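# Load the slotted block into the pneumatic vise

## Task

Take the block from the infeed plate and set it in the vise so it lies flat across the two low support bars between the jaws, with its machined slot facing downward. Its long side must be pressed firmly against the fixed jaw (the jaw not mounted on the air cylinder's rod), and one of its ends must be pressed against the work stop (the short rod between the jaws). Setting the block in the V-block to change your grip is allowed. When it is in place, release it and withdraw both arms, finishing with both grippers in free air and touching nothing.

## Robot and tools

Robot: two FANUC CRX arms, left_arm and right_arm, each carrying a Robotiq 140 mm two-finger gripper. The names are labels only and do not match the sides of any image. Base of left_arm sits at (+0.064, +0.318, 0) m with quat_wxyz (+0.995, 0, 0, -0.096); base of right_arm at (-0.058, -0.395, 0) m with quat_wxyz (+0.997, 0, 0, -0.078).

Frame: one shared scene frame. Origin is on the table surface midway between the arms, +z is up, +x points out across the table, and left_arm is on the +y side. Gripper frame: the fingers extend along its +z and close along its y. end_effector_position is the spot between the pads when shut; closed fingertips stick out about 33 mm past it, open ones about 9 mm, and tips travel roughly 24 mm outward while closing, so leave room above surfaces. Reported hand positions can be slightly wrong, more so at long reach. Elbows never fully straighten.

The row (used by execute_actions and move): a single flat list of 20 numbers covering both arms, even if one is idle. Order: left x, y, z, qw, qx, qy, qz, left gripper position, force_limit, speed, then the same ten for the right arm. x, y, z are an absolute target in metres and qw..qz an absolute orientation (w first), both in the scene frame: this is a pose, not an offset. A target more than 0.6 m from the arm's last reported position along any gripper axis gets the call refused, and nothing is sent. To hold an orientation, repeat one fixed quaternion every row rather than copying the drifting reported one. To keep an arm still, resend the whole pose from the last result before it stopped, plus its gripper numbers. Each control step, the commanded pose is clipped to within 70 mm and 16 degrees of the measured one; position wins over orientation if both cannot be met. After an action ends, an arm only continues to its last clipped pose, so check the result and send the remainder.

Gripper numbers, each in [-1, 1]: position +1 = fully open (140 mm), about -0.8 = pads touching, -1 = close until blocked. force_limit: about 14 N at -1, 60 N at 0, 107 N at +1. speed: about 30 mm/s at -1, 140 at 0, 250 at +1. Zeros are real commands; to leave a gripper alone resend its previous three numbers. object_status: 0 moving, 1 blocked while opening, 2 blocked while closing (a grip), 3 reached request or pads met. Confirm a grip by seeing 2. To squeeze harder while at 2, raise force_limit and nudge position (for example -1 to -0.98). position_measured is in counts, 3 open to 230 shut, not linear in mm.

Tools:
- execute_actions {actions, pictures}. actions holds zero or one item. Empty list: just report state. {"rows": [...], "steps": n}: 1 to 15 rows, steps at most 15 (default 15), each step 1/30 s, last row repeated to fill. {"steps": n} alone: wait until n steps (max 300) have passed since the previous result, counting your reply time. pictures toggles camera images.
- move {target, speed}: target is one 20-number row; the grippers travel straight lines to their poses, finishing together in 0.5 to 10 s (cut off at 10 s). speed is m/s, 0.002 to 0.5, default 0.25; turning is capped at twice that in rad/s. Paths ignore obstacles and the other arm; grippers lag, drift, and can overshoot speed near full reach. Finger numbers apply at the start.
- wait {seconds}: 0 to 10, sends nothing new.
- zoom_image {camera, region}: region [x0, y0, x1, y1] in pixels, origin top-left, at most 504 by 504.
- read_manual {section}: only licence texts.
- finished_scene {scene}: ends and grades the current scene; irreversible. Replying with no tool call ends everything.

Cameras, all 672x504: cam_head_left, cam_head_right (fixed, about 0.8 m up, behind the table near x -0.17), cam_left_wrist, cam_right_wrist. Calibration (K, distortion, T_world_to_cam) is given in the source and may be slightly off.

Result lines: the state line shows each arm's position and quaternion. The move: line reports done, off_target, moving, held or fault, plus limits such as paced (pose clipped) or held (some steps blocked, after which the arm may jump faster), and each gripper's distance from its pose. pose unreachable means the clearance check altered or blocked a command; HELD marks affected steps. Hand target shows where the controller is currently driving each gripper. MOTOR HOT warns of heating; OVER-TEMPERATURE FAULT means the brakes were set.

Safety: arms are stiff, so aiming even slightly past a firm contact can trigger a fault. Joint torque limits are 144 N m (waist, shoulder, elbow) and 36 N m (wrist joints); external force of 150 N also faults. A fault freezes the arm for 10 s. Faster contacts hit harder. Never let arms collide or press on each other. Do not drop, slip or slam the part, and never push anything off the table. The held part may occasionally be tugged and loose items nudged. The simulation keeps running while you think, and holding loads heats motors.

Each tool is called after "Call:" by a JSON object that holds its "method" and its "body".

## Session

Call:
{"method": "execute_actions", "body": {"actions": []}}

Scene clock: 0.00 s of 6600.00 s.
left_arm: end_effector_position=(+0.6474, -0.2355, +0.3558) position_measured=3 object_status=3 end_effector_quat_wxyz=(+0.404, -0.215, +0.701, -0.547) | right_arm: end_effector_position=(+0.0960, -0.6652, +0.2496) position_measured=3 object_status=3 end_effector_quat_wxyz=(-0.026, -0.453, +0.891, +0.003)
Joint positions: left_arm=[-0.768  0.137 -0.074 -1.943 -0.347  1.651] | right_arm=[-0.413 -0.354 -0.282  0.042 -1.673 -0.057]
Joint velocities: left_arm=[-0.     0.001  0.    -0.     0.002 -0.   ] | right_arm=[-0.     0.    -0.001  0.    -0.     0.   ]
Hand target (left_arm): +0.647, -0.236, +0.356; +0.404, -0.215, +0.701, -0.547
Hand target (right_arm): +0.096, -0.665, +0.250; -0.026, -0.453, +0.891, +0.003

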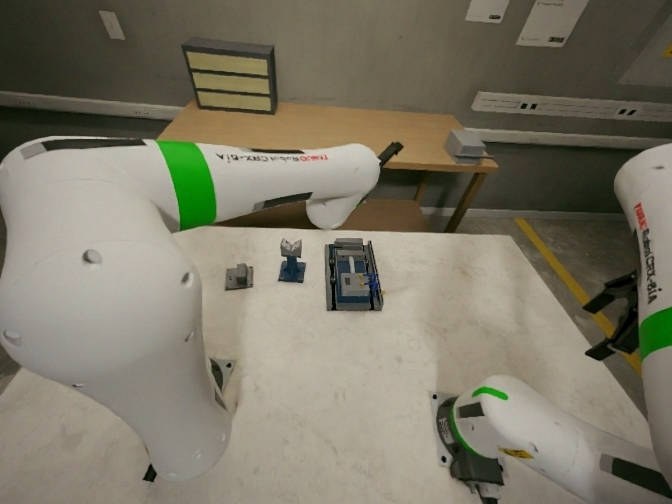

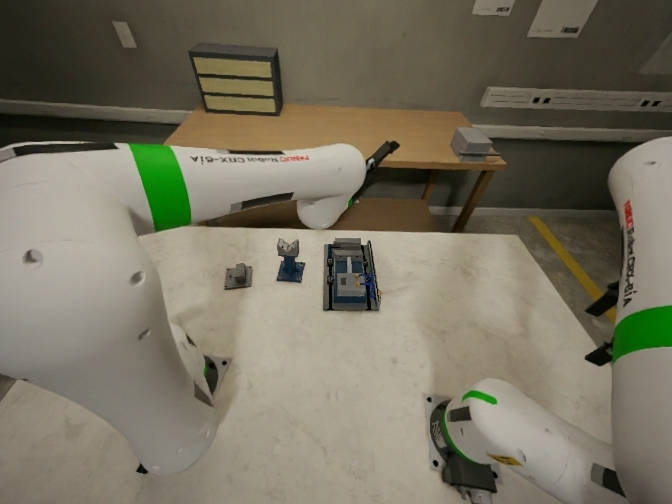

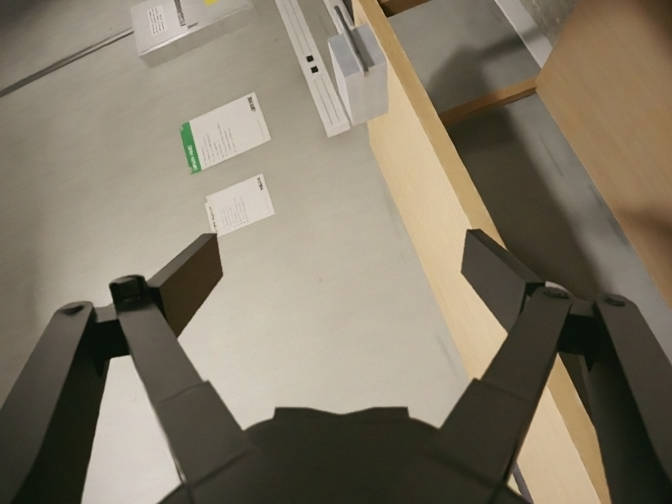

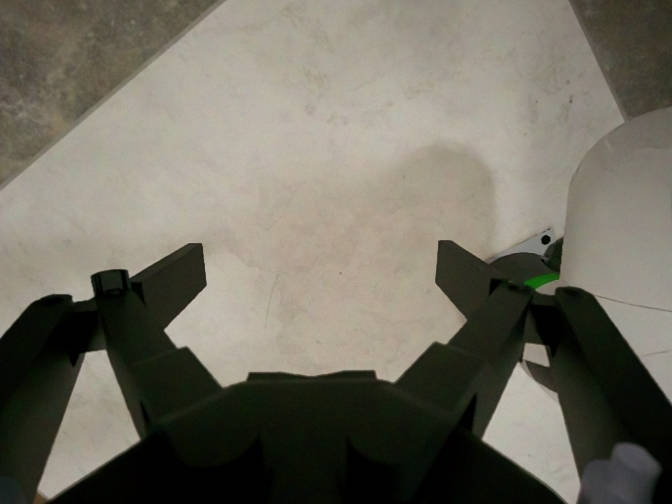

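Call:
{"method": "move", "body": {"target": [0.42,0.2,0.3,0,0,1,0,1,0,0,0.096,-0.6652,0.2496,-0.026,-0.453,0.891,0.003,1,0,0], "speed": 0.4}}

Call:
{"method": "zoom_image", "body": {"camera": "cam_head_left", "region": [210,220,410,320]}}

Scene clock: 7.57 s of 6600.00 s.
left_arm: end_effector_position=(+0.4197, +0.2015, +0.3006) position_measured=3 object_status=3 end_effector_quat_wxyz=(+0.000, -0.003, +1.000, +0.002) | right_arm: end_effector_position=(+0.0960, -0.6652, +0.2496) position_measured=3 object_status=3 end_effector_quat_wxyz=(-0.026, -0.453, +0.891, +0.003)
Joint positions: left_arm=[-0.482 -0.18  -0.02  -3.144  1.732  2.251] | right_arm=[-0.413 -0.353 -0.282  0.042 -1.673 -0.057]
Joint velocities: left_arm=[ 0.002  0.001  0.001  0.    -0.001 -0.   ] | right_arm=[ 0.     0.001  0.    -0.002 -0.    -0.   ]
Hand target (left_arm): +0.420, +0.201, +0.301; +0.000, -0.003, +1.000, +0.002
Hand target (right_arm): +0.096, -0.665, +0.250; -0.026, -0.453, +0.891, +0.003
Off the commanded pose (left_arm): 0.002 m, 0 deg.
Off the commanded pose (right_arm): 0.000 m, 0 deg.
After step 90, 1.97 s passed at rest.
move: done; limits=paced
camera_calibration (this result's frames):
cam_left_wrist: T_world_to_cam=[[0.0216074, 0.999746, -0.00648106, -0.20427], [0.928363, -0.0176579, 0.371254, -0.494083], [0.371045, -0.0140386, -0.928509, 0.313527], [0, 0, 0, 1]] pos_world=[0.34677, 0.199895, 0.473219]
cam_right_wrist: T_world_to_cam=[[-0.804143, 0.592129, 0.0523126, 0.45239], [0.585814, 0.774472, 0.238777, 0.405214], [0.100872, 0.222656, -0.969664, 0.571732], [0, 0, 0, 1]] pos_world=[0.0687343, -0.709, 0.433967]

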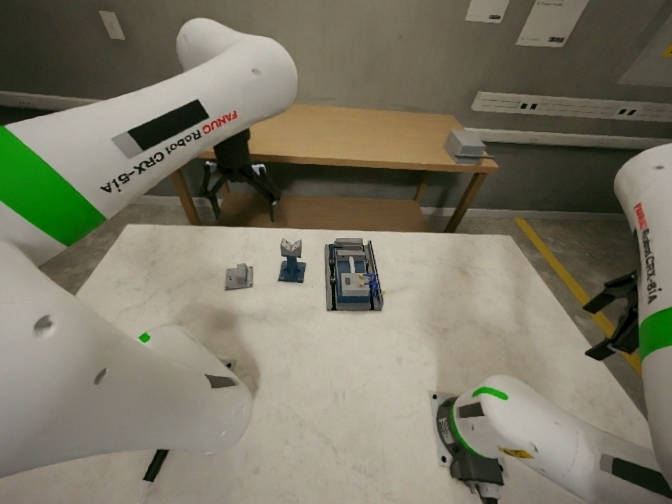

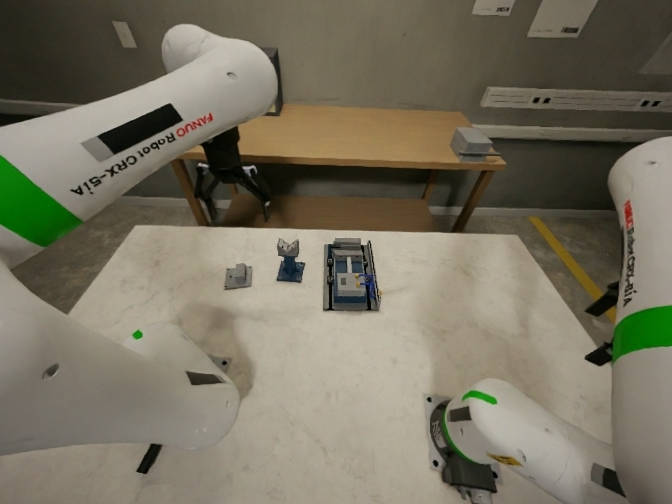

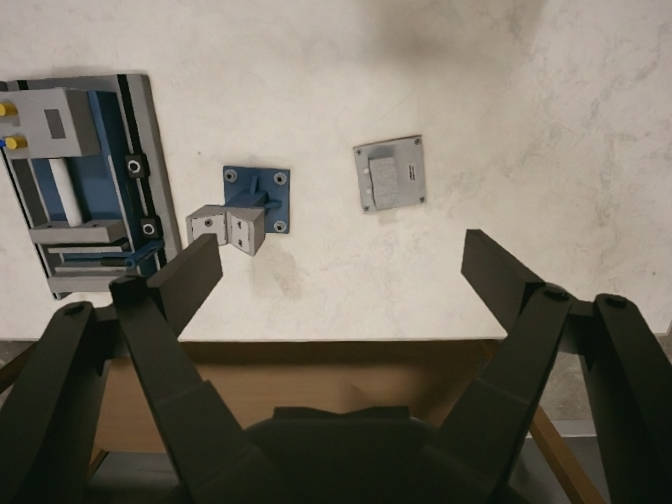

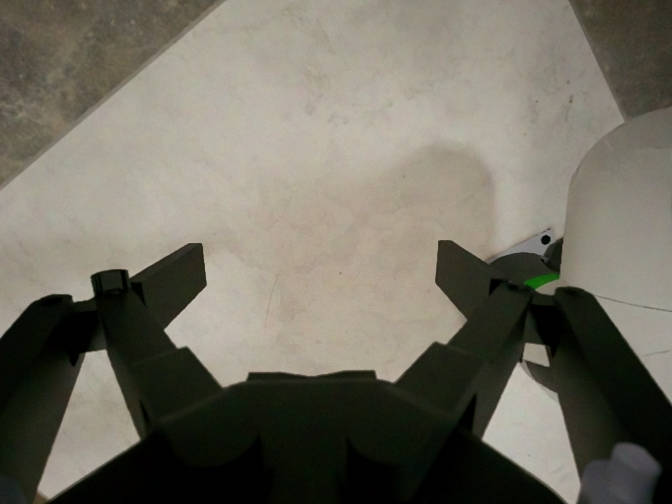

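Region (210, 220, 410, 320) of cam_head_left's 672x504 image, scaled by 2.520, with more detail than that image has.

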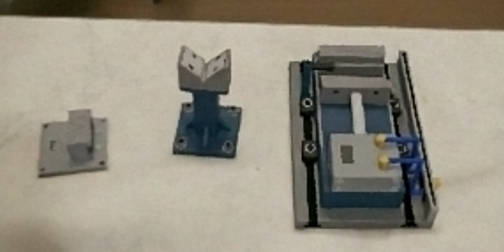

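Call:
{"method": "zoom_image", "body": {"camera": "cam_left_wrist", "region": [330,120,450,230]}}

Call:
{"method": "move", "body": {"target": [0.5,0.04,0.24,0,0,1,0,1,0,0,0.096,-0.6652,0.2496,-0.026,-0.453,0.891,0.003,1,0,0]}}

Region (330, 120, 450, 230) of cam_left_wrist's 672x504 image, scaled by 4.200, with more detail than that image has; it fills the top 462 rows of this view, and the rest is white.

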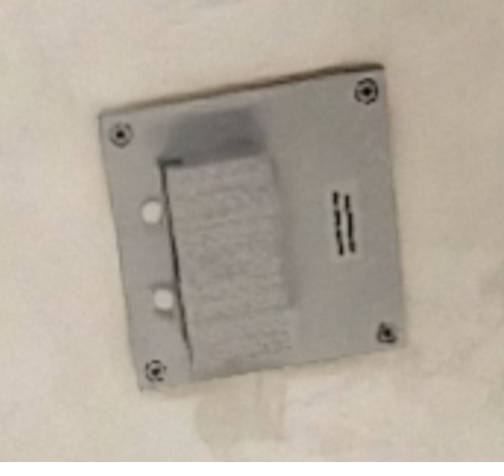

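Scene clock: 11.63 s of 6600.00 s.
left_arm: end_effector_position=(+0.5002, +0.0402, +0.2403) position_measured=3 object_status=3 end_effector_quat_wxyz=(+0.000, +0.000, +1.000, +0.000) | right_arm: end_effector_position=(+0.0960, -0.6652, +0.2496) position_measured=3 object_status=3 end_effector_quat_wxyz=(-0.026, -0.453, +0.891, +0.003)
Joint positions: left_arm=[-0.63   0.173  0.191 -3.142  1.589  2.393] | right_arm=[-0.413 -0.353 -0.282  0.042 -1.673 -0.057]
Joint velocities: left_arm=[-0.     0.001  0.002 -0.    -0.     0.   ] | right_arm=[-0.    -0.     0.     0.001 -0.    -0.   ]
Hand target (left_arm): +0.500, +0.040, +0.240; +0.000, +0.000, +1.000, +0.000
Hand target (right_arm): +0.096, -0.665, +0.250; -0.026, -0.453, +0.891, +0.003
Off the commanded pose (left_arm): 0.000 m, 0 deg.
Off the commanded pose (right_arm): 0.000 m, 0 deg.
move: done
camera_calibration (this result's frames):
cam_left_wrist: T_world_to_cam=[[0.0274329, 0.999577, -0.0096892, -0.0473156], [0.928085, -0.0218676, 0.371726, -0.549119], [0.371356, -0.0191899, -0.928292, 0.225379], [0, 0, 0, 1]] pos_world=[0.427231, 0.0396127, 0.41288]
cam_right_wrist: T_world_to_cam=[[-0.804143, 0.59213, 0.0523125, 0.45239], [0.585815, 0.774472, 0.238778, 0.405213], [0.100873, 0.222657, -0.969664, 0.571732], [0, 0, 0, 1]] pos_world=[0.0687341, -0.709, 0.433966]

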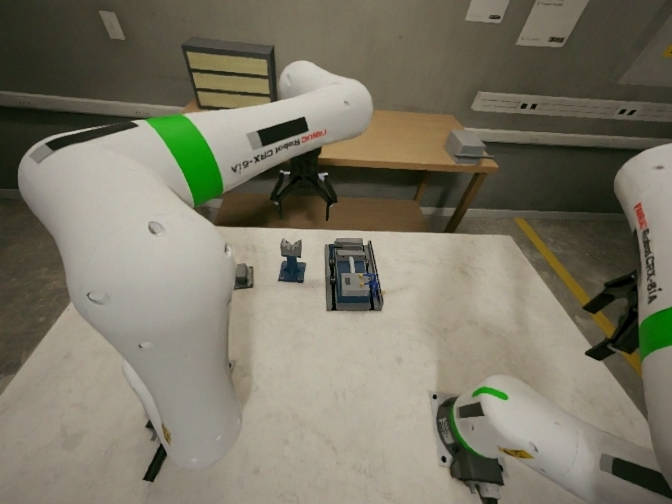

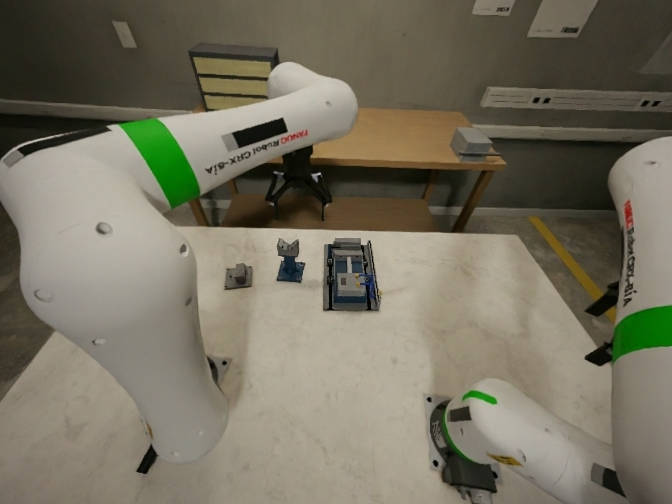

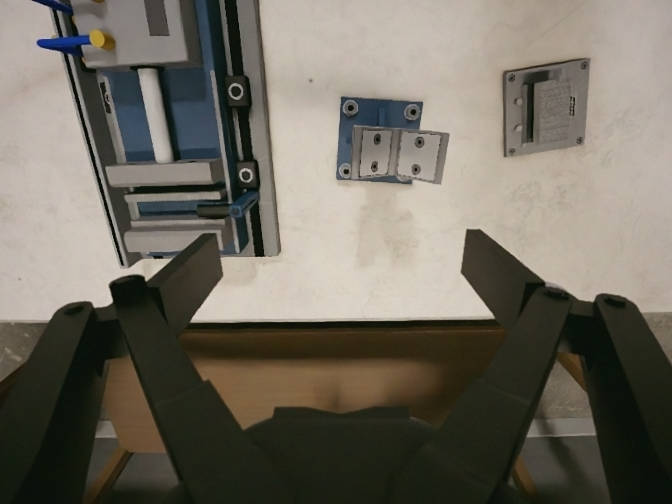

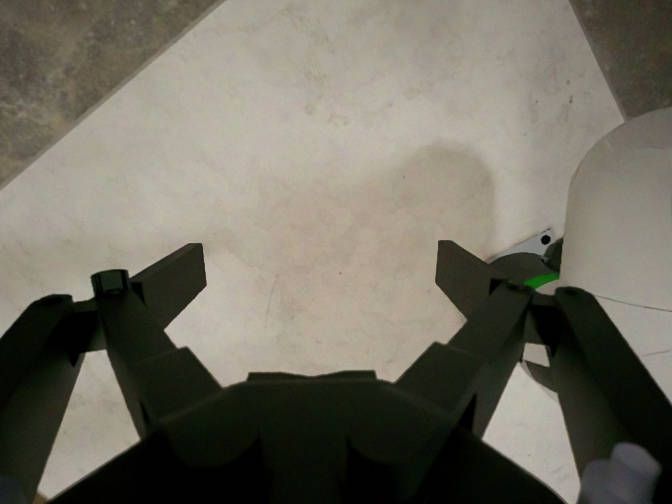

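Call:
{"method": "zoom_image", "body": {"camera": "cam_left_wrist", "region": [480,40,620,180]}}

Call:
{"method": "zoom_image", "body": {"camera": "cam_left_wrist", "region": [80,130,290,280]}}

Region (480, 40, 620, 180) of cam_left_wrist's 672x504 image, scaled by 3.600, with more detail than that image has.

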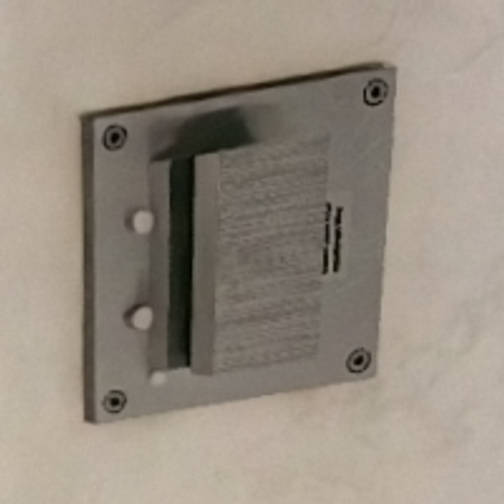

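Region (80, 130, 290, 280) of cam_left_wrist's 672x504 image, scaled by 2.400, with more detail than that image has; it fills the top 360 rows of this view, and the rest is white.

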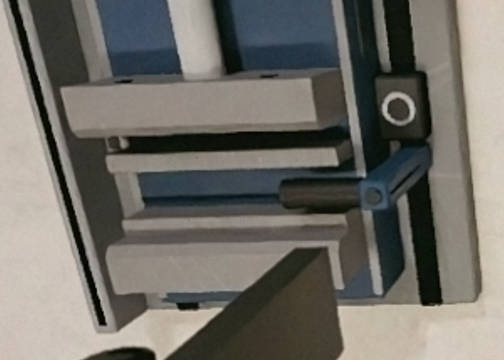

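Call:
{"method": "move", "body": {"target": [0.43,0.25,0.22,0,0.924,0.383,0,0.5,0,0,0.096,-0.6652,0.2496,-0.026,-0.453,0.891,0.003,1,0,0], "speed": 0.5}}

Call:
{"method": "move", "body": {"target": [0.43,0.28,0.18,0,0.755,-0.656,0,0.5,0,0,0.096,-0.6652,0.2496,-0.026,-0.453,0.891,0.003,1,0,0], "speed": 0.5}}

Call:
{"method": "move", "body": {"target": [0.418,0.325,0.068,0.353,0.636,-0.553,0.406,0.5,0,0,0.096,-0.6652,0.2496,-0.026,-0.453,0.891,0.003,1,0,0]}}

Scene clock: 49.13 s of 6600.00 s.
left_arm: end_effector_position=(+0.4295, +0.2496, +0.2197) position_measured=66 object_status=3 end_effector_quat_wxyz=(+0.000, +0.924, +0.383, -0.001) | right_arm: end_effector_position=(+0.0960, -0.6652, +0.2496) position_measured=3 object_status=3 end_effector_quat_wxyz=(-0.026, -0.453, +0.891, +0.003)
Joint positions: left_arm=[-0.349 -0.2   -0.224 -3.141  1.547 -0.243] | right_arm=[-0.413 -0.353 -0.282  0.042 -1.673 -0.057]
Joint velocities: left_arm=[ 0.001  0.001  0.001  0.     0.    -0.001] | right_arm=[-0.     0.     0.     0.001 -0.     0.   ]
Hand target (left_arm): +0.429, +0.250, +0.220; +0.000, +0.924, +0.383, -0.001
Hand target (right_arm): +0.096, -0.665, +0.250; -0.026, -0.453, +0.891, +0.003
Off the commanded pose (left_arm): 0.001 m, 0 deg.
Off the commanded pose (right_arm): 0.000 m, 0 deg.
After step 90, 31.60 s passed at rest.
move: done
camera_calibration (this result's frames):
cam_left_wrist: T_world_to_cam=[[0.687899, -0.725735, -0.0101838, -0.107778], [-0.671002, -0.641243, 0.372241, 0.370005], [-0.276679, -0.249231, -0.92808, 0.572262], [0, 0, 0, 1]] pos_world=[0.480747, 0.30167, 0.392277]
cam_right_wrist: T_world_to_cam=[[-0.804143, 0.592129, 0.0523122, 0.45239], [0.585814, 0.774472, 0.238778, 0.405213], [0.100873, 0.222657, -0.969664, 0.571732], [0, 0, 0, 1]] pos_world=[0.068734, -0.709, 0.433967]

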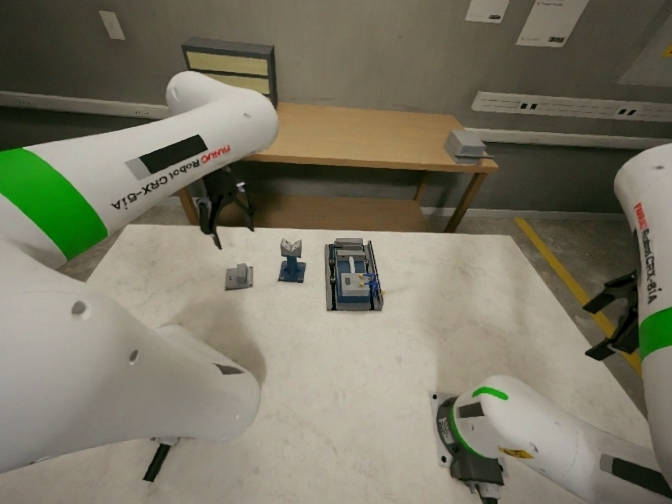

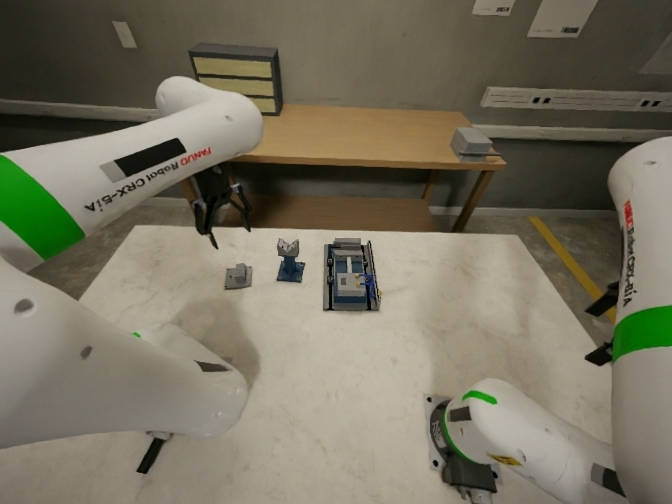

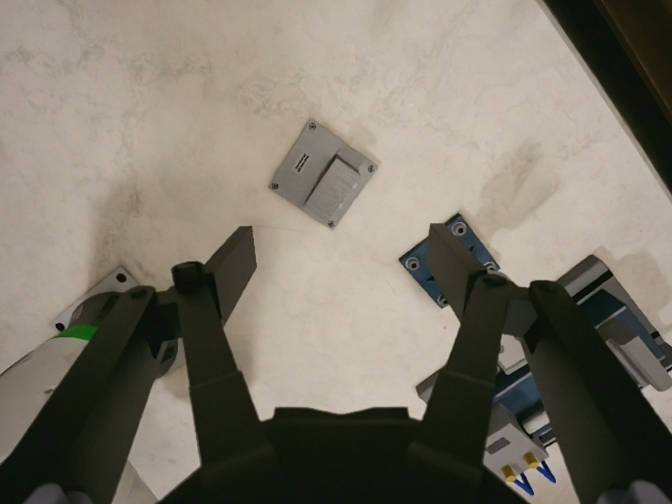

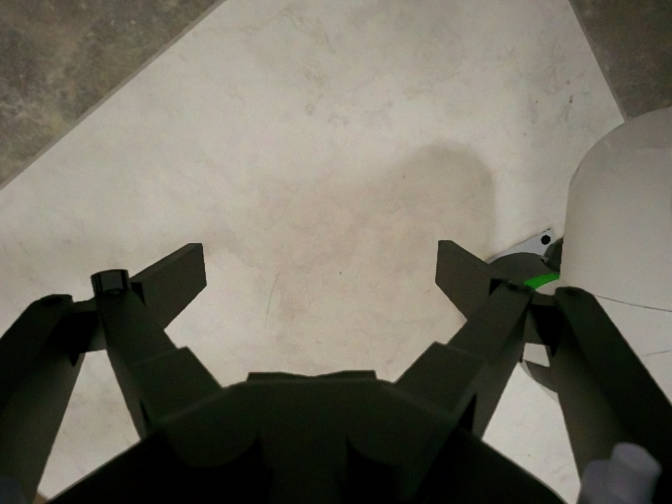

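Scene clock: 51.87 s of 6600.00 s.
left_arm: end_effector_position=(+0.4298, +0.2799, +0.1800) position_measured=66 object_status=3 end_effector_quat_wxyz=(+0.000, +0.755, -0.656, -0.000) | right_arm: end_effector_position=(+0.0960, -0.6652, +0.2496) position_measured=3 object_status=3 end_effector_quat_wxyz=(-0.026, -0.453, +0.891, +0.003)
Joint positions: left_arm=[-0.273 -0.204 -0.32  -3.141  1.454 -2.536] | right_arm=[-0.413 -0.353 -0.282  0.042 -1.673 -0.057]
Joint velocities: left_arm=[ 0.     0.001  0.002  0.001  0.003 -0.001] | right_arm=[-0.     0.     0.    -0.001 -0.    -0.   ]
Hand target (left_arm): +0.430, +0.280, +0.180; +0.000, +0.755, -0.656, -0.000
Hand target (right_arm): +0.096, -0.665, +0.250; -0.026, -0.453, +0.891, +0.003
Off the commanded pose (left_arm): 0.000 m, 0 deg.
Off the commanded pose (right_arm): 0.000 m, 0 deg.
move: done
camera_calibration (this result's frames):
cam_left_wrist: T_world_to_cam=[[-0.993597, -0.112568, -0.00968878, 0.464585], [-0.108111, 0.922325, 0.370983, -0.274899], [-0.0328247, 0.369655, -0.928589, 0.265078], [0, 0, 0, 1]] pos_world=[0.440592, 0.207856, 0.352633]
cam_right_wrist: T_world_to_cam=[[-0.804143, 0.59213, 0.0523124, 0.45239], [0.585815, 0.774472, 0.238778, 0.405213], [0.100873, 0.222657, -0.969664, 0.571732], [0, 0, 0, 1]] pos_world=[0.0687341, -0.709, 0.433966]

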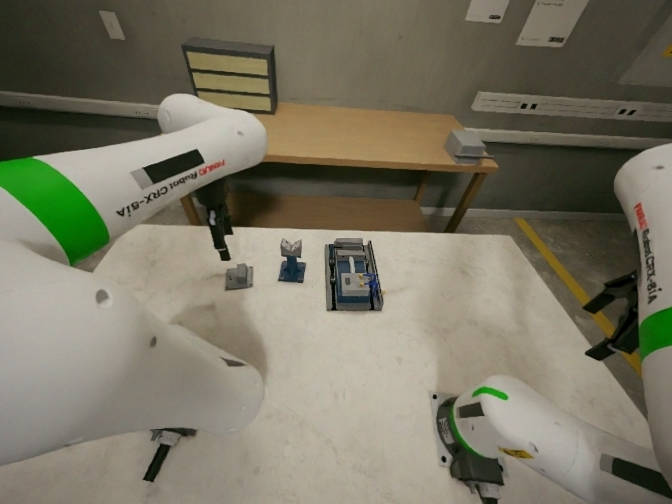

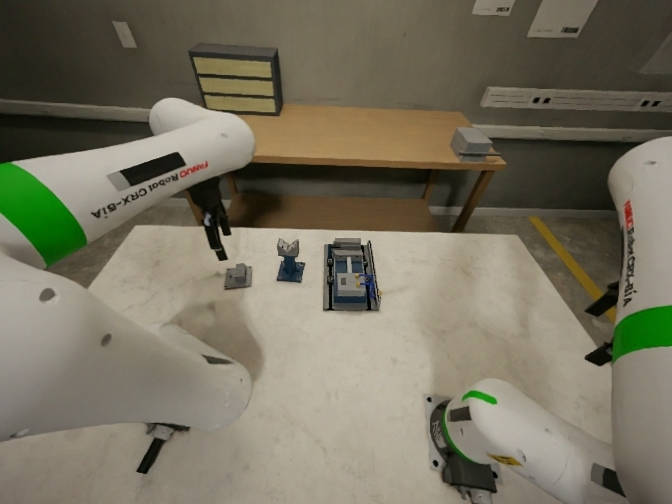

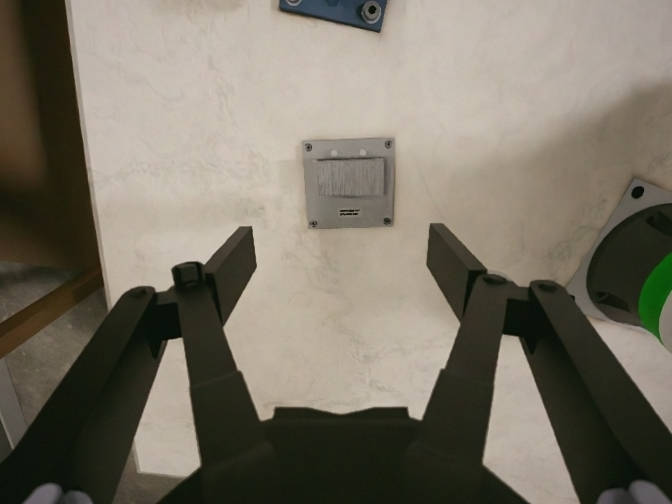

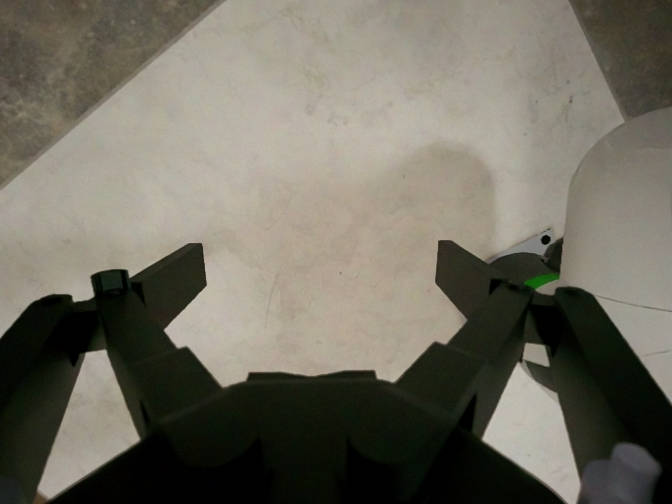

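Scene clock: 54.57 s of 6600.00 s.
left_arm: end_effector_position=(+0.4179, +0.3226, +0.0695) position_measured=66 object_status=3 end_effector_quat_wxyz=(+0.357, +0.636, -0.552, +0.404) | right_arm: end_effector_position=(+0.0960, -0.6652, +0.2496) position_measured=3 object_status=3 end_effector_quat_wxyz=(-0.026, -0.453, +0.891, +0.003)
Joint positions: left_arm=[ 0.826  0.409 -0.239 -2.215  1.666 -3.924] | right_arm=[-0.413 -0.353 -0.282  0.042 -1.673 -0.057]
Joint velocities: left_arm=[-0.     0.001  0.001 -0.     0.001 -0.   ] | right_arm=[-0.     0.001  0.     0.001  0.     0.   ]
Hand target (left_arm): +0.418, +0.323, +0.069; +0.357, +0.636, -0.552, +0.404
Hand target (right_arm): +0.096, -0.665, +0.250; -0.026, -0.453, +0.891, +0.003
Off the commanded pose (left_arm): 0.003 m, 1 deg.
Off the commanded pose (right_arm): 0.000 m, 0 deg.
joint sent to its limit (left arm) — the command would take joint 6 (wrist roll) past its lower limit, so that joint was sent only as far as its limit.
move: done
camera_calibration (this result's frames):
cam_left_wrist: T_world_to_cam=[[-0.990871, -0.133222, -0.0206635, 0.462751], [-0.0826932, 0.721655, -0.687296, -0.146915], [0.106475, -0.679313, -0.726083, 0.412375], [0, 0, 0, 1]] pos_world=[0.40247, 0.447802, 0.208006]
cam_right_wrist: T_world_to_cam=[[-0.804143, 0.592129, 0.0523124, 0.45239], [0.585814, 0.774472, 0.238778, 0.405213], [0.100873, 0.222657, -0.969664, 0.571732], [0, 0, 0, 1]] pos_world=[0.0687341, -0.709, 0.433966]

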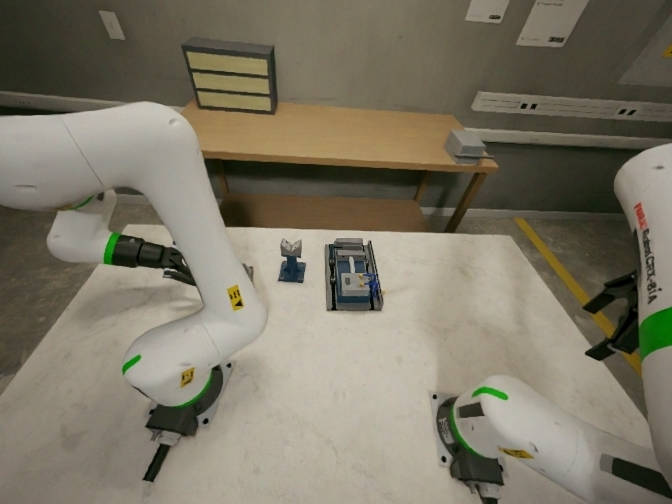

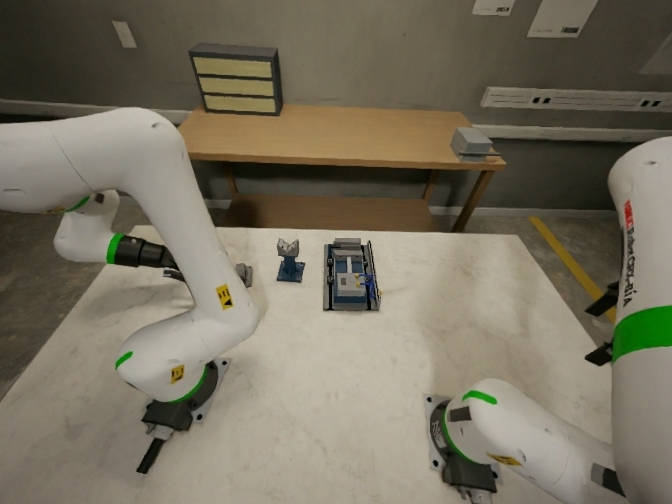

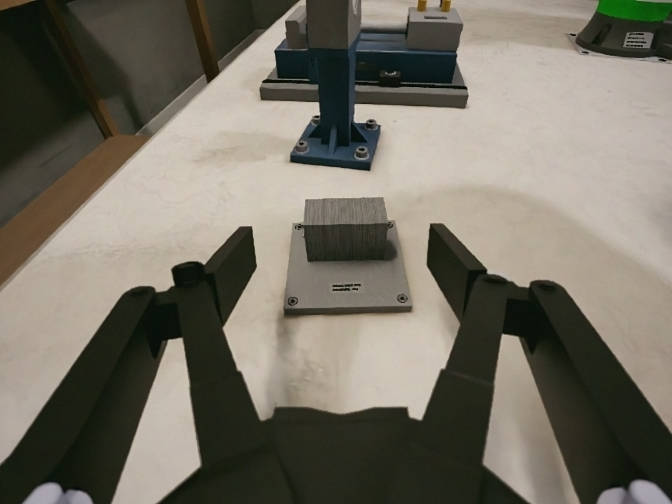

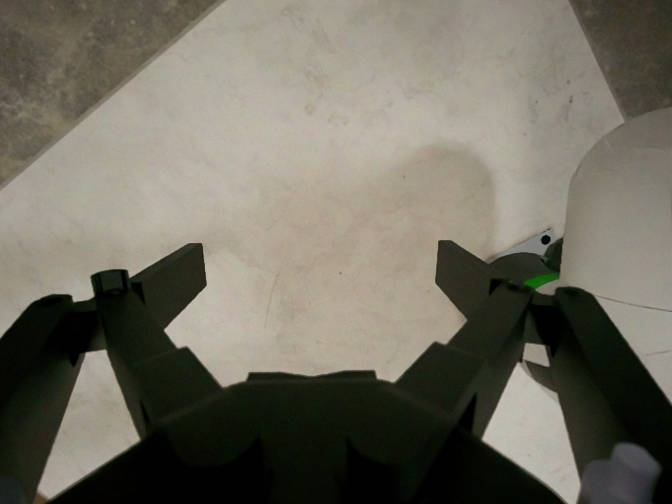

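Call:
{"method": "move", "body": {"target": [0.423,0.268,0.04,0.353,0.636,-0.553,0.406,0.5,0,0,0.096,-0.6652,0.2496,-0.026,-0.453,0.891,0.003,1,0,0], "speed": 0.1}}

Call:
{"method": "move", "body": {"target": [0.423,0.268,0.04,0.353,0.636,-0.553,0.406,-1,0.3,-0.5,0.096,-0.6652,0.2496,-0.026,-0.453,0.891,0.003,1,0,0]}}

Scene clock: 61.83 s of 6600.00 s.
left_arm: end_effector_position=(+0.4233, +0.2680, +0.0406) position_measured=66 object_status=3 end_effector_quat_wxyz=(+0.356, +0.644, -0.551, +0.394) | right_arm: end_effector_position=(+0.0960, -0.6652, +0.2496) position_measured=3 object_status=3 end_effector_quat_wxyz=(-0.026, -0.453, +0.891, +0.003)
Joint positions: left_arm=[ 0.718  0.4   -0.327 -2.162  1.54  -3.924] | right_arm=[-0.413 -0.353 -0.282  0.042 -1.673 -0.057]
Joint velocities: left_arm=[-0.001 -0.001 -0.     0.001 -0.     0.   ] | right_arm=[-0.    -0.001 -0.     0.002  0.     0.   ]
Hand target (left_arm): +0.423, +0.268, +0.041; +0.356, +0.644, -0.551, +0.394
Hand target (right_arm): +0.096, -0.665, +0.250; -0.026, -0.453, +0.891, +0.003
Off the commanded pose (left_arm): 0.001 m, 2 deg.
Off the commanded pose (right_arm): 0.000 m, 0 deg.
joint sent to its limit (left arm) — the command would take joint 6 (wrist roll) past its lower limit, so that joint was sent only as far as its limit.
After step 90, 3.33 s passed at rest.
move: done
camera_calibration (this result's frames):
cam_left_wrist: T_world_to_cam=[[-0.990433, -0.137931, -0.00426513, 0.460619], [-0.0990971, 0.732411, -0.673613, -0.123434], [0.0960358, -0.666745, -0.739072, 0.355363], [0, 0, 0, 1]] pos_world=[0.409853, 0.390875, 0.181456]
cam_right_wrist: T_world_to_cam=[[-0.804143, 0.592129, 0.0523122, 0.45239], [0.585814, 0.774472, 0.238778, 0.405213], [0.100873, 0.222657, -0.969664, 0.571732], [0, 0, 0, 1]] pos_world=[0.0687341, -0.709, 0.433966]

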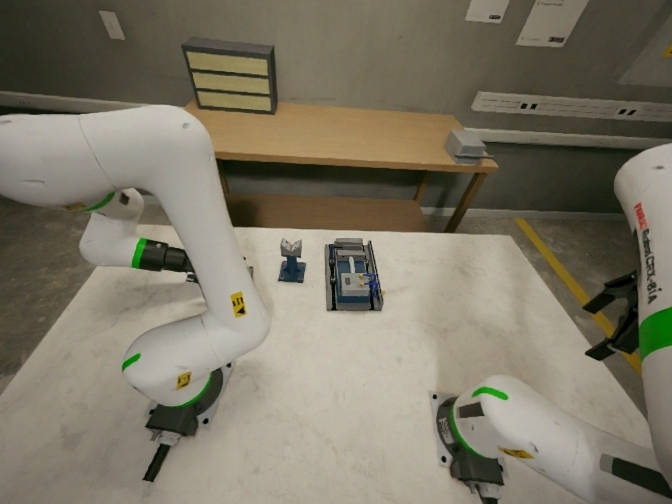

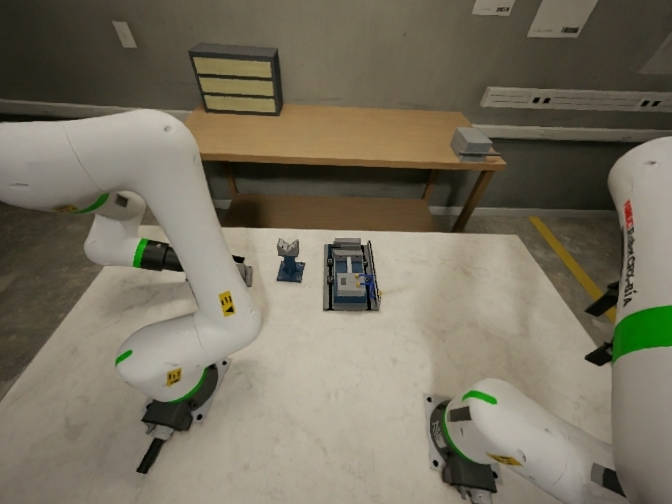

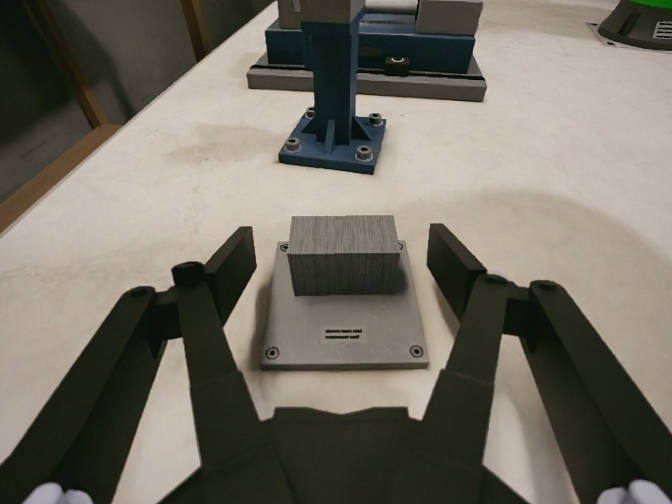

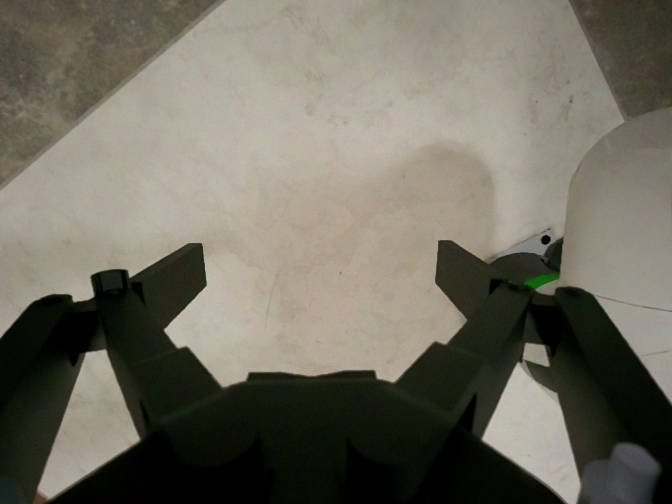

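Scene clock: 62.63 s of 6600.00 s.
left_arm: end_effector_position=(+0.4234, +0.2679, +0.0407) position_measured=144 object_status=2 end_effector_quat_wxyz=(+0.356, +0.644, -0.551, +0.394) | right_arm: end_effector_position=(+0.0960, -0.6652, +0.2496) position_measured=3 object_status=3 end_effector_quat_wxyz=(-0.026, -0.453, +0.891, +0.003)
Joint positions: left_arm=[ 0.718  0.4   -0.327 -2.161  1.54  -3.924] | right_arm=[-0.413 -0.353 -0.282  0.042 -1.673 -0.057]
Joint velocities: left_arm=[ 0.     0.     0.001 -0.001 -0.004  0.   ] | right_arm=[-0.     0.    -0.    -0.001 -0.001  0.   ]
Hand target (left_arm): +0.423, +0.268, +0.041; +0.356, +0.644, -0.550, +0.394
Hand target (right_arm): +0.096, -0.665, +0.250; -0.026, -0.453, +0.891, +0.003
Off the commanded pose (left_arm): 0.001 m, 2 deg.
Off the commanded pose (right_arm): 0.000 m, 0 deg.
joint sent to its limit (left arm) — the command would take joint 6 (wrist roll) past its lower limit, so that joint was sent only as far as its limit.
move: done
camera_calibration (this result's frames):
cam_left_wrist: T_world_to_cam=[[-0.990441, -0.137864, -0.00440174, 0.460718], [-0.0989277, 0.732231, -0.673834, -0.123282], [0.0961204, -0.666957, -0.73887, 0.35533], [0, 0, 0, 1]] pos_world=[0.409964, 0.390777, 0.181499]
cam_right_wrist: T_world_to_cam=[[-0.804143, 0.59213, 0.0523126, 0.45239], [0.585815, 0.774472, 0.238778, 0.405213], [0.100873, 0.222657, -0.969664, 0.571732], [0, 0, 0, 1]] pos_world=[0.0687341, -0.709, 0.433966]

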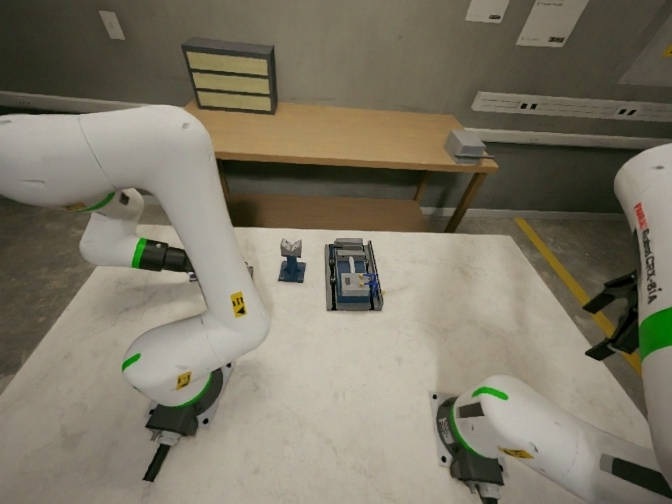

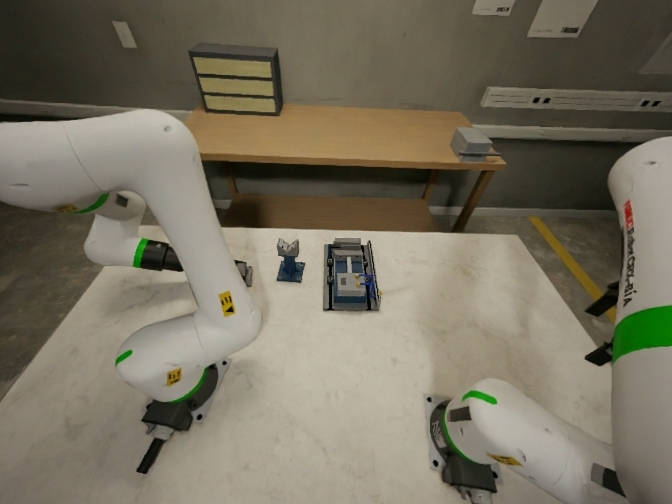

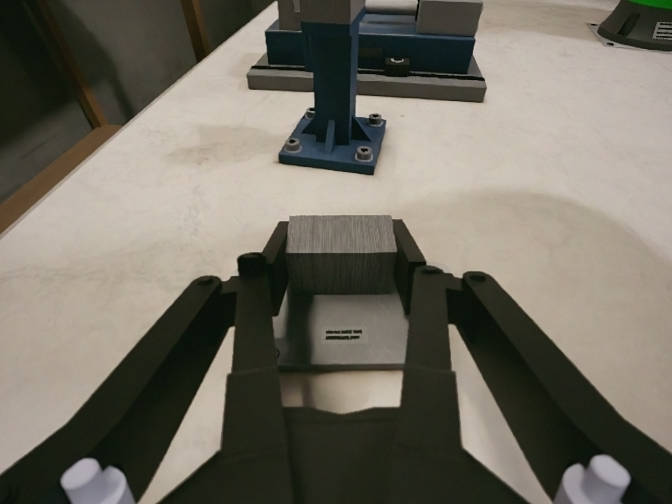

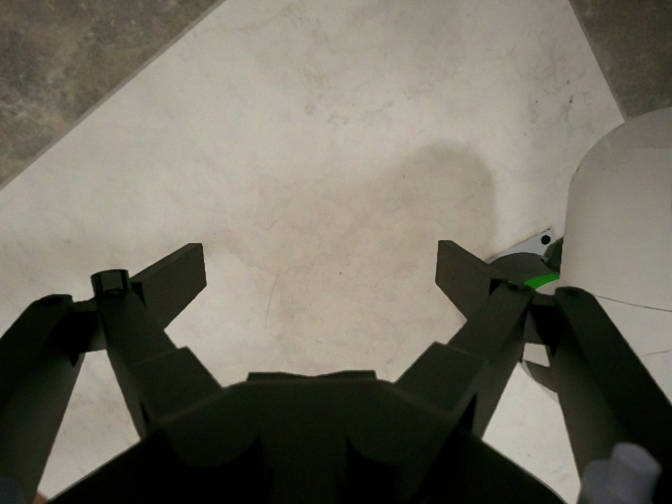

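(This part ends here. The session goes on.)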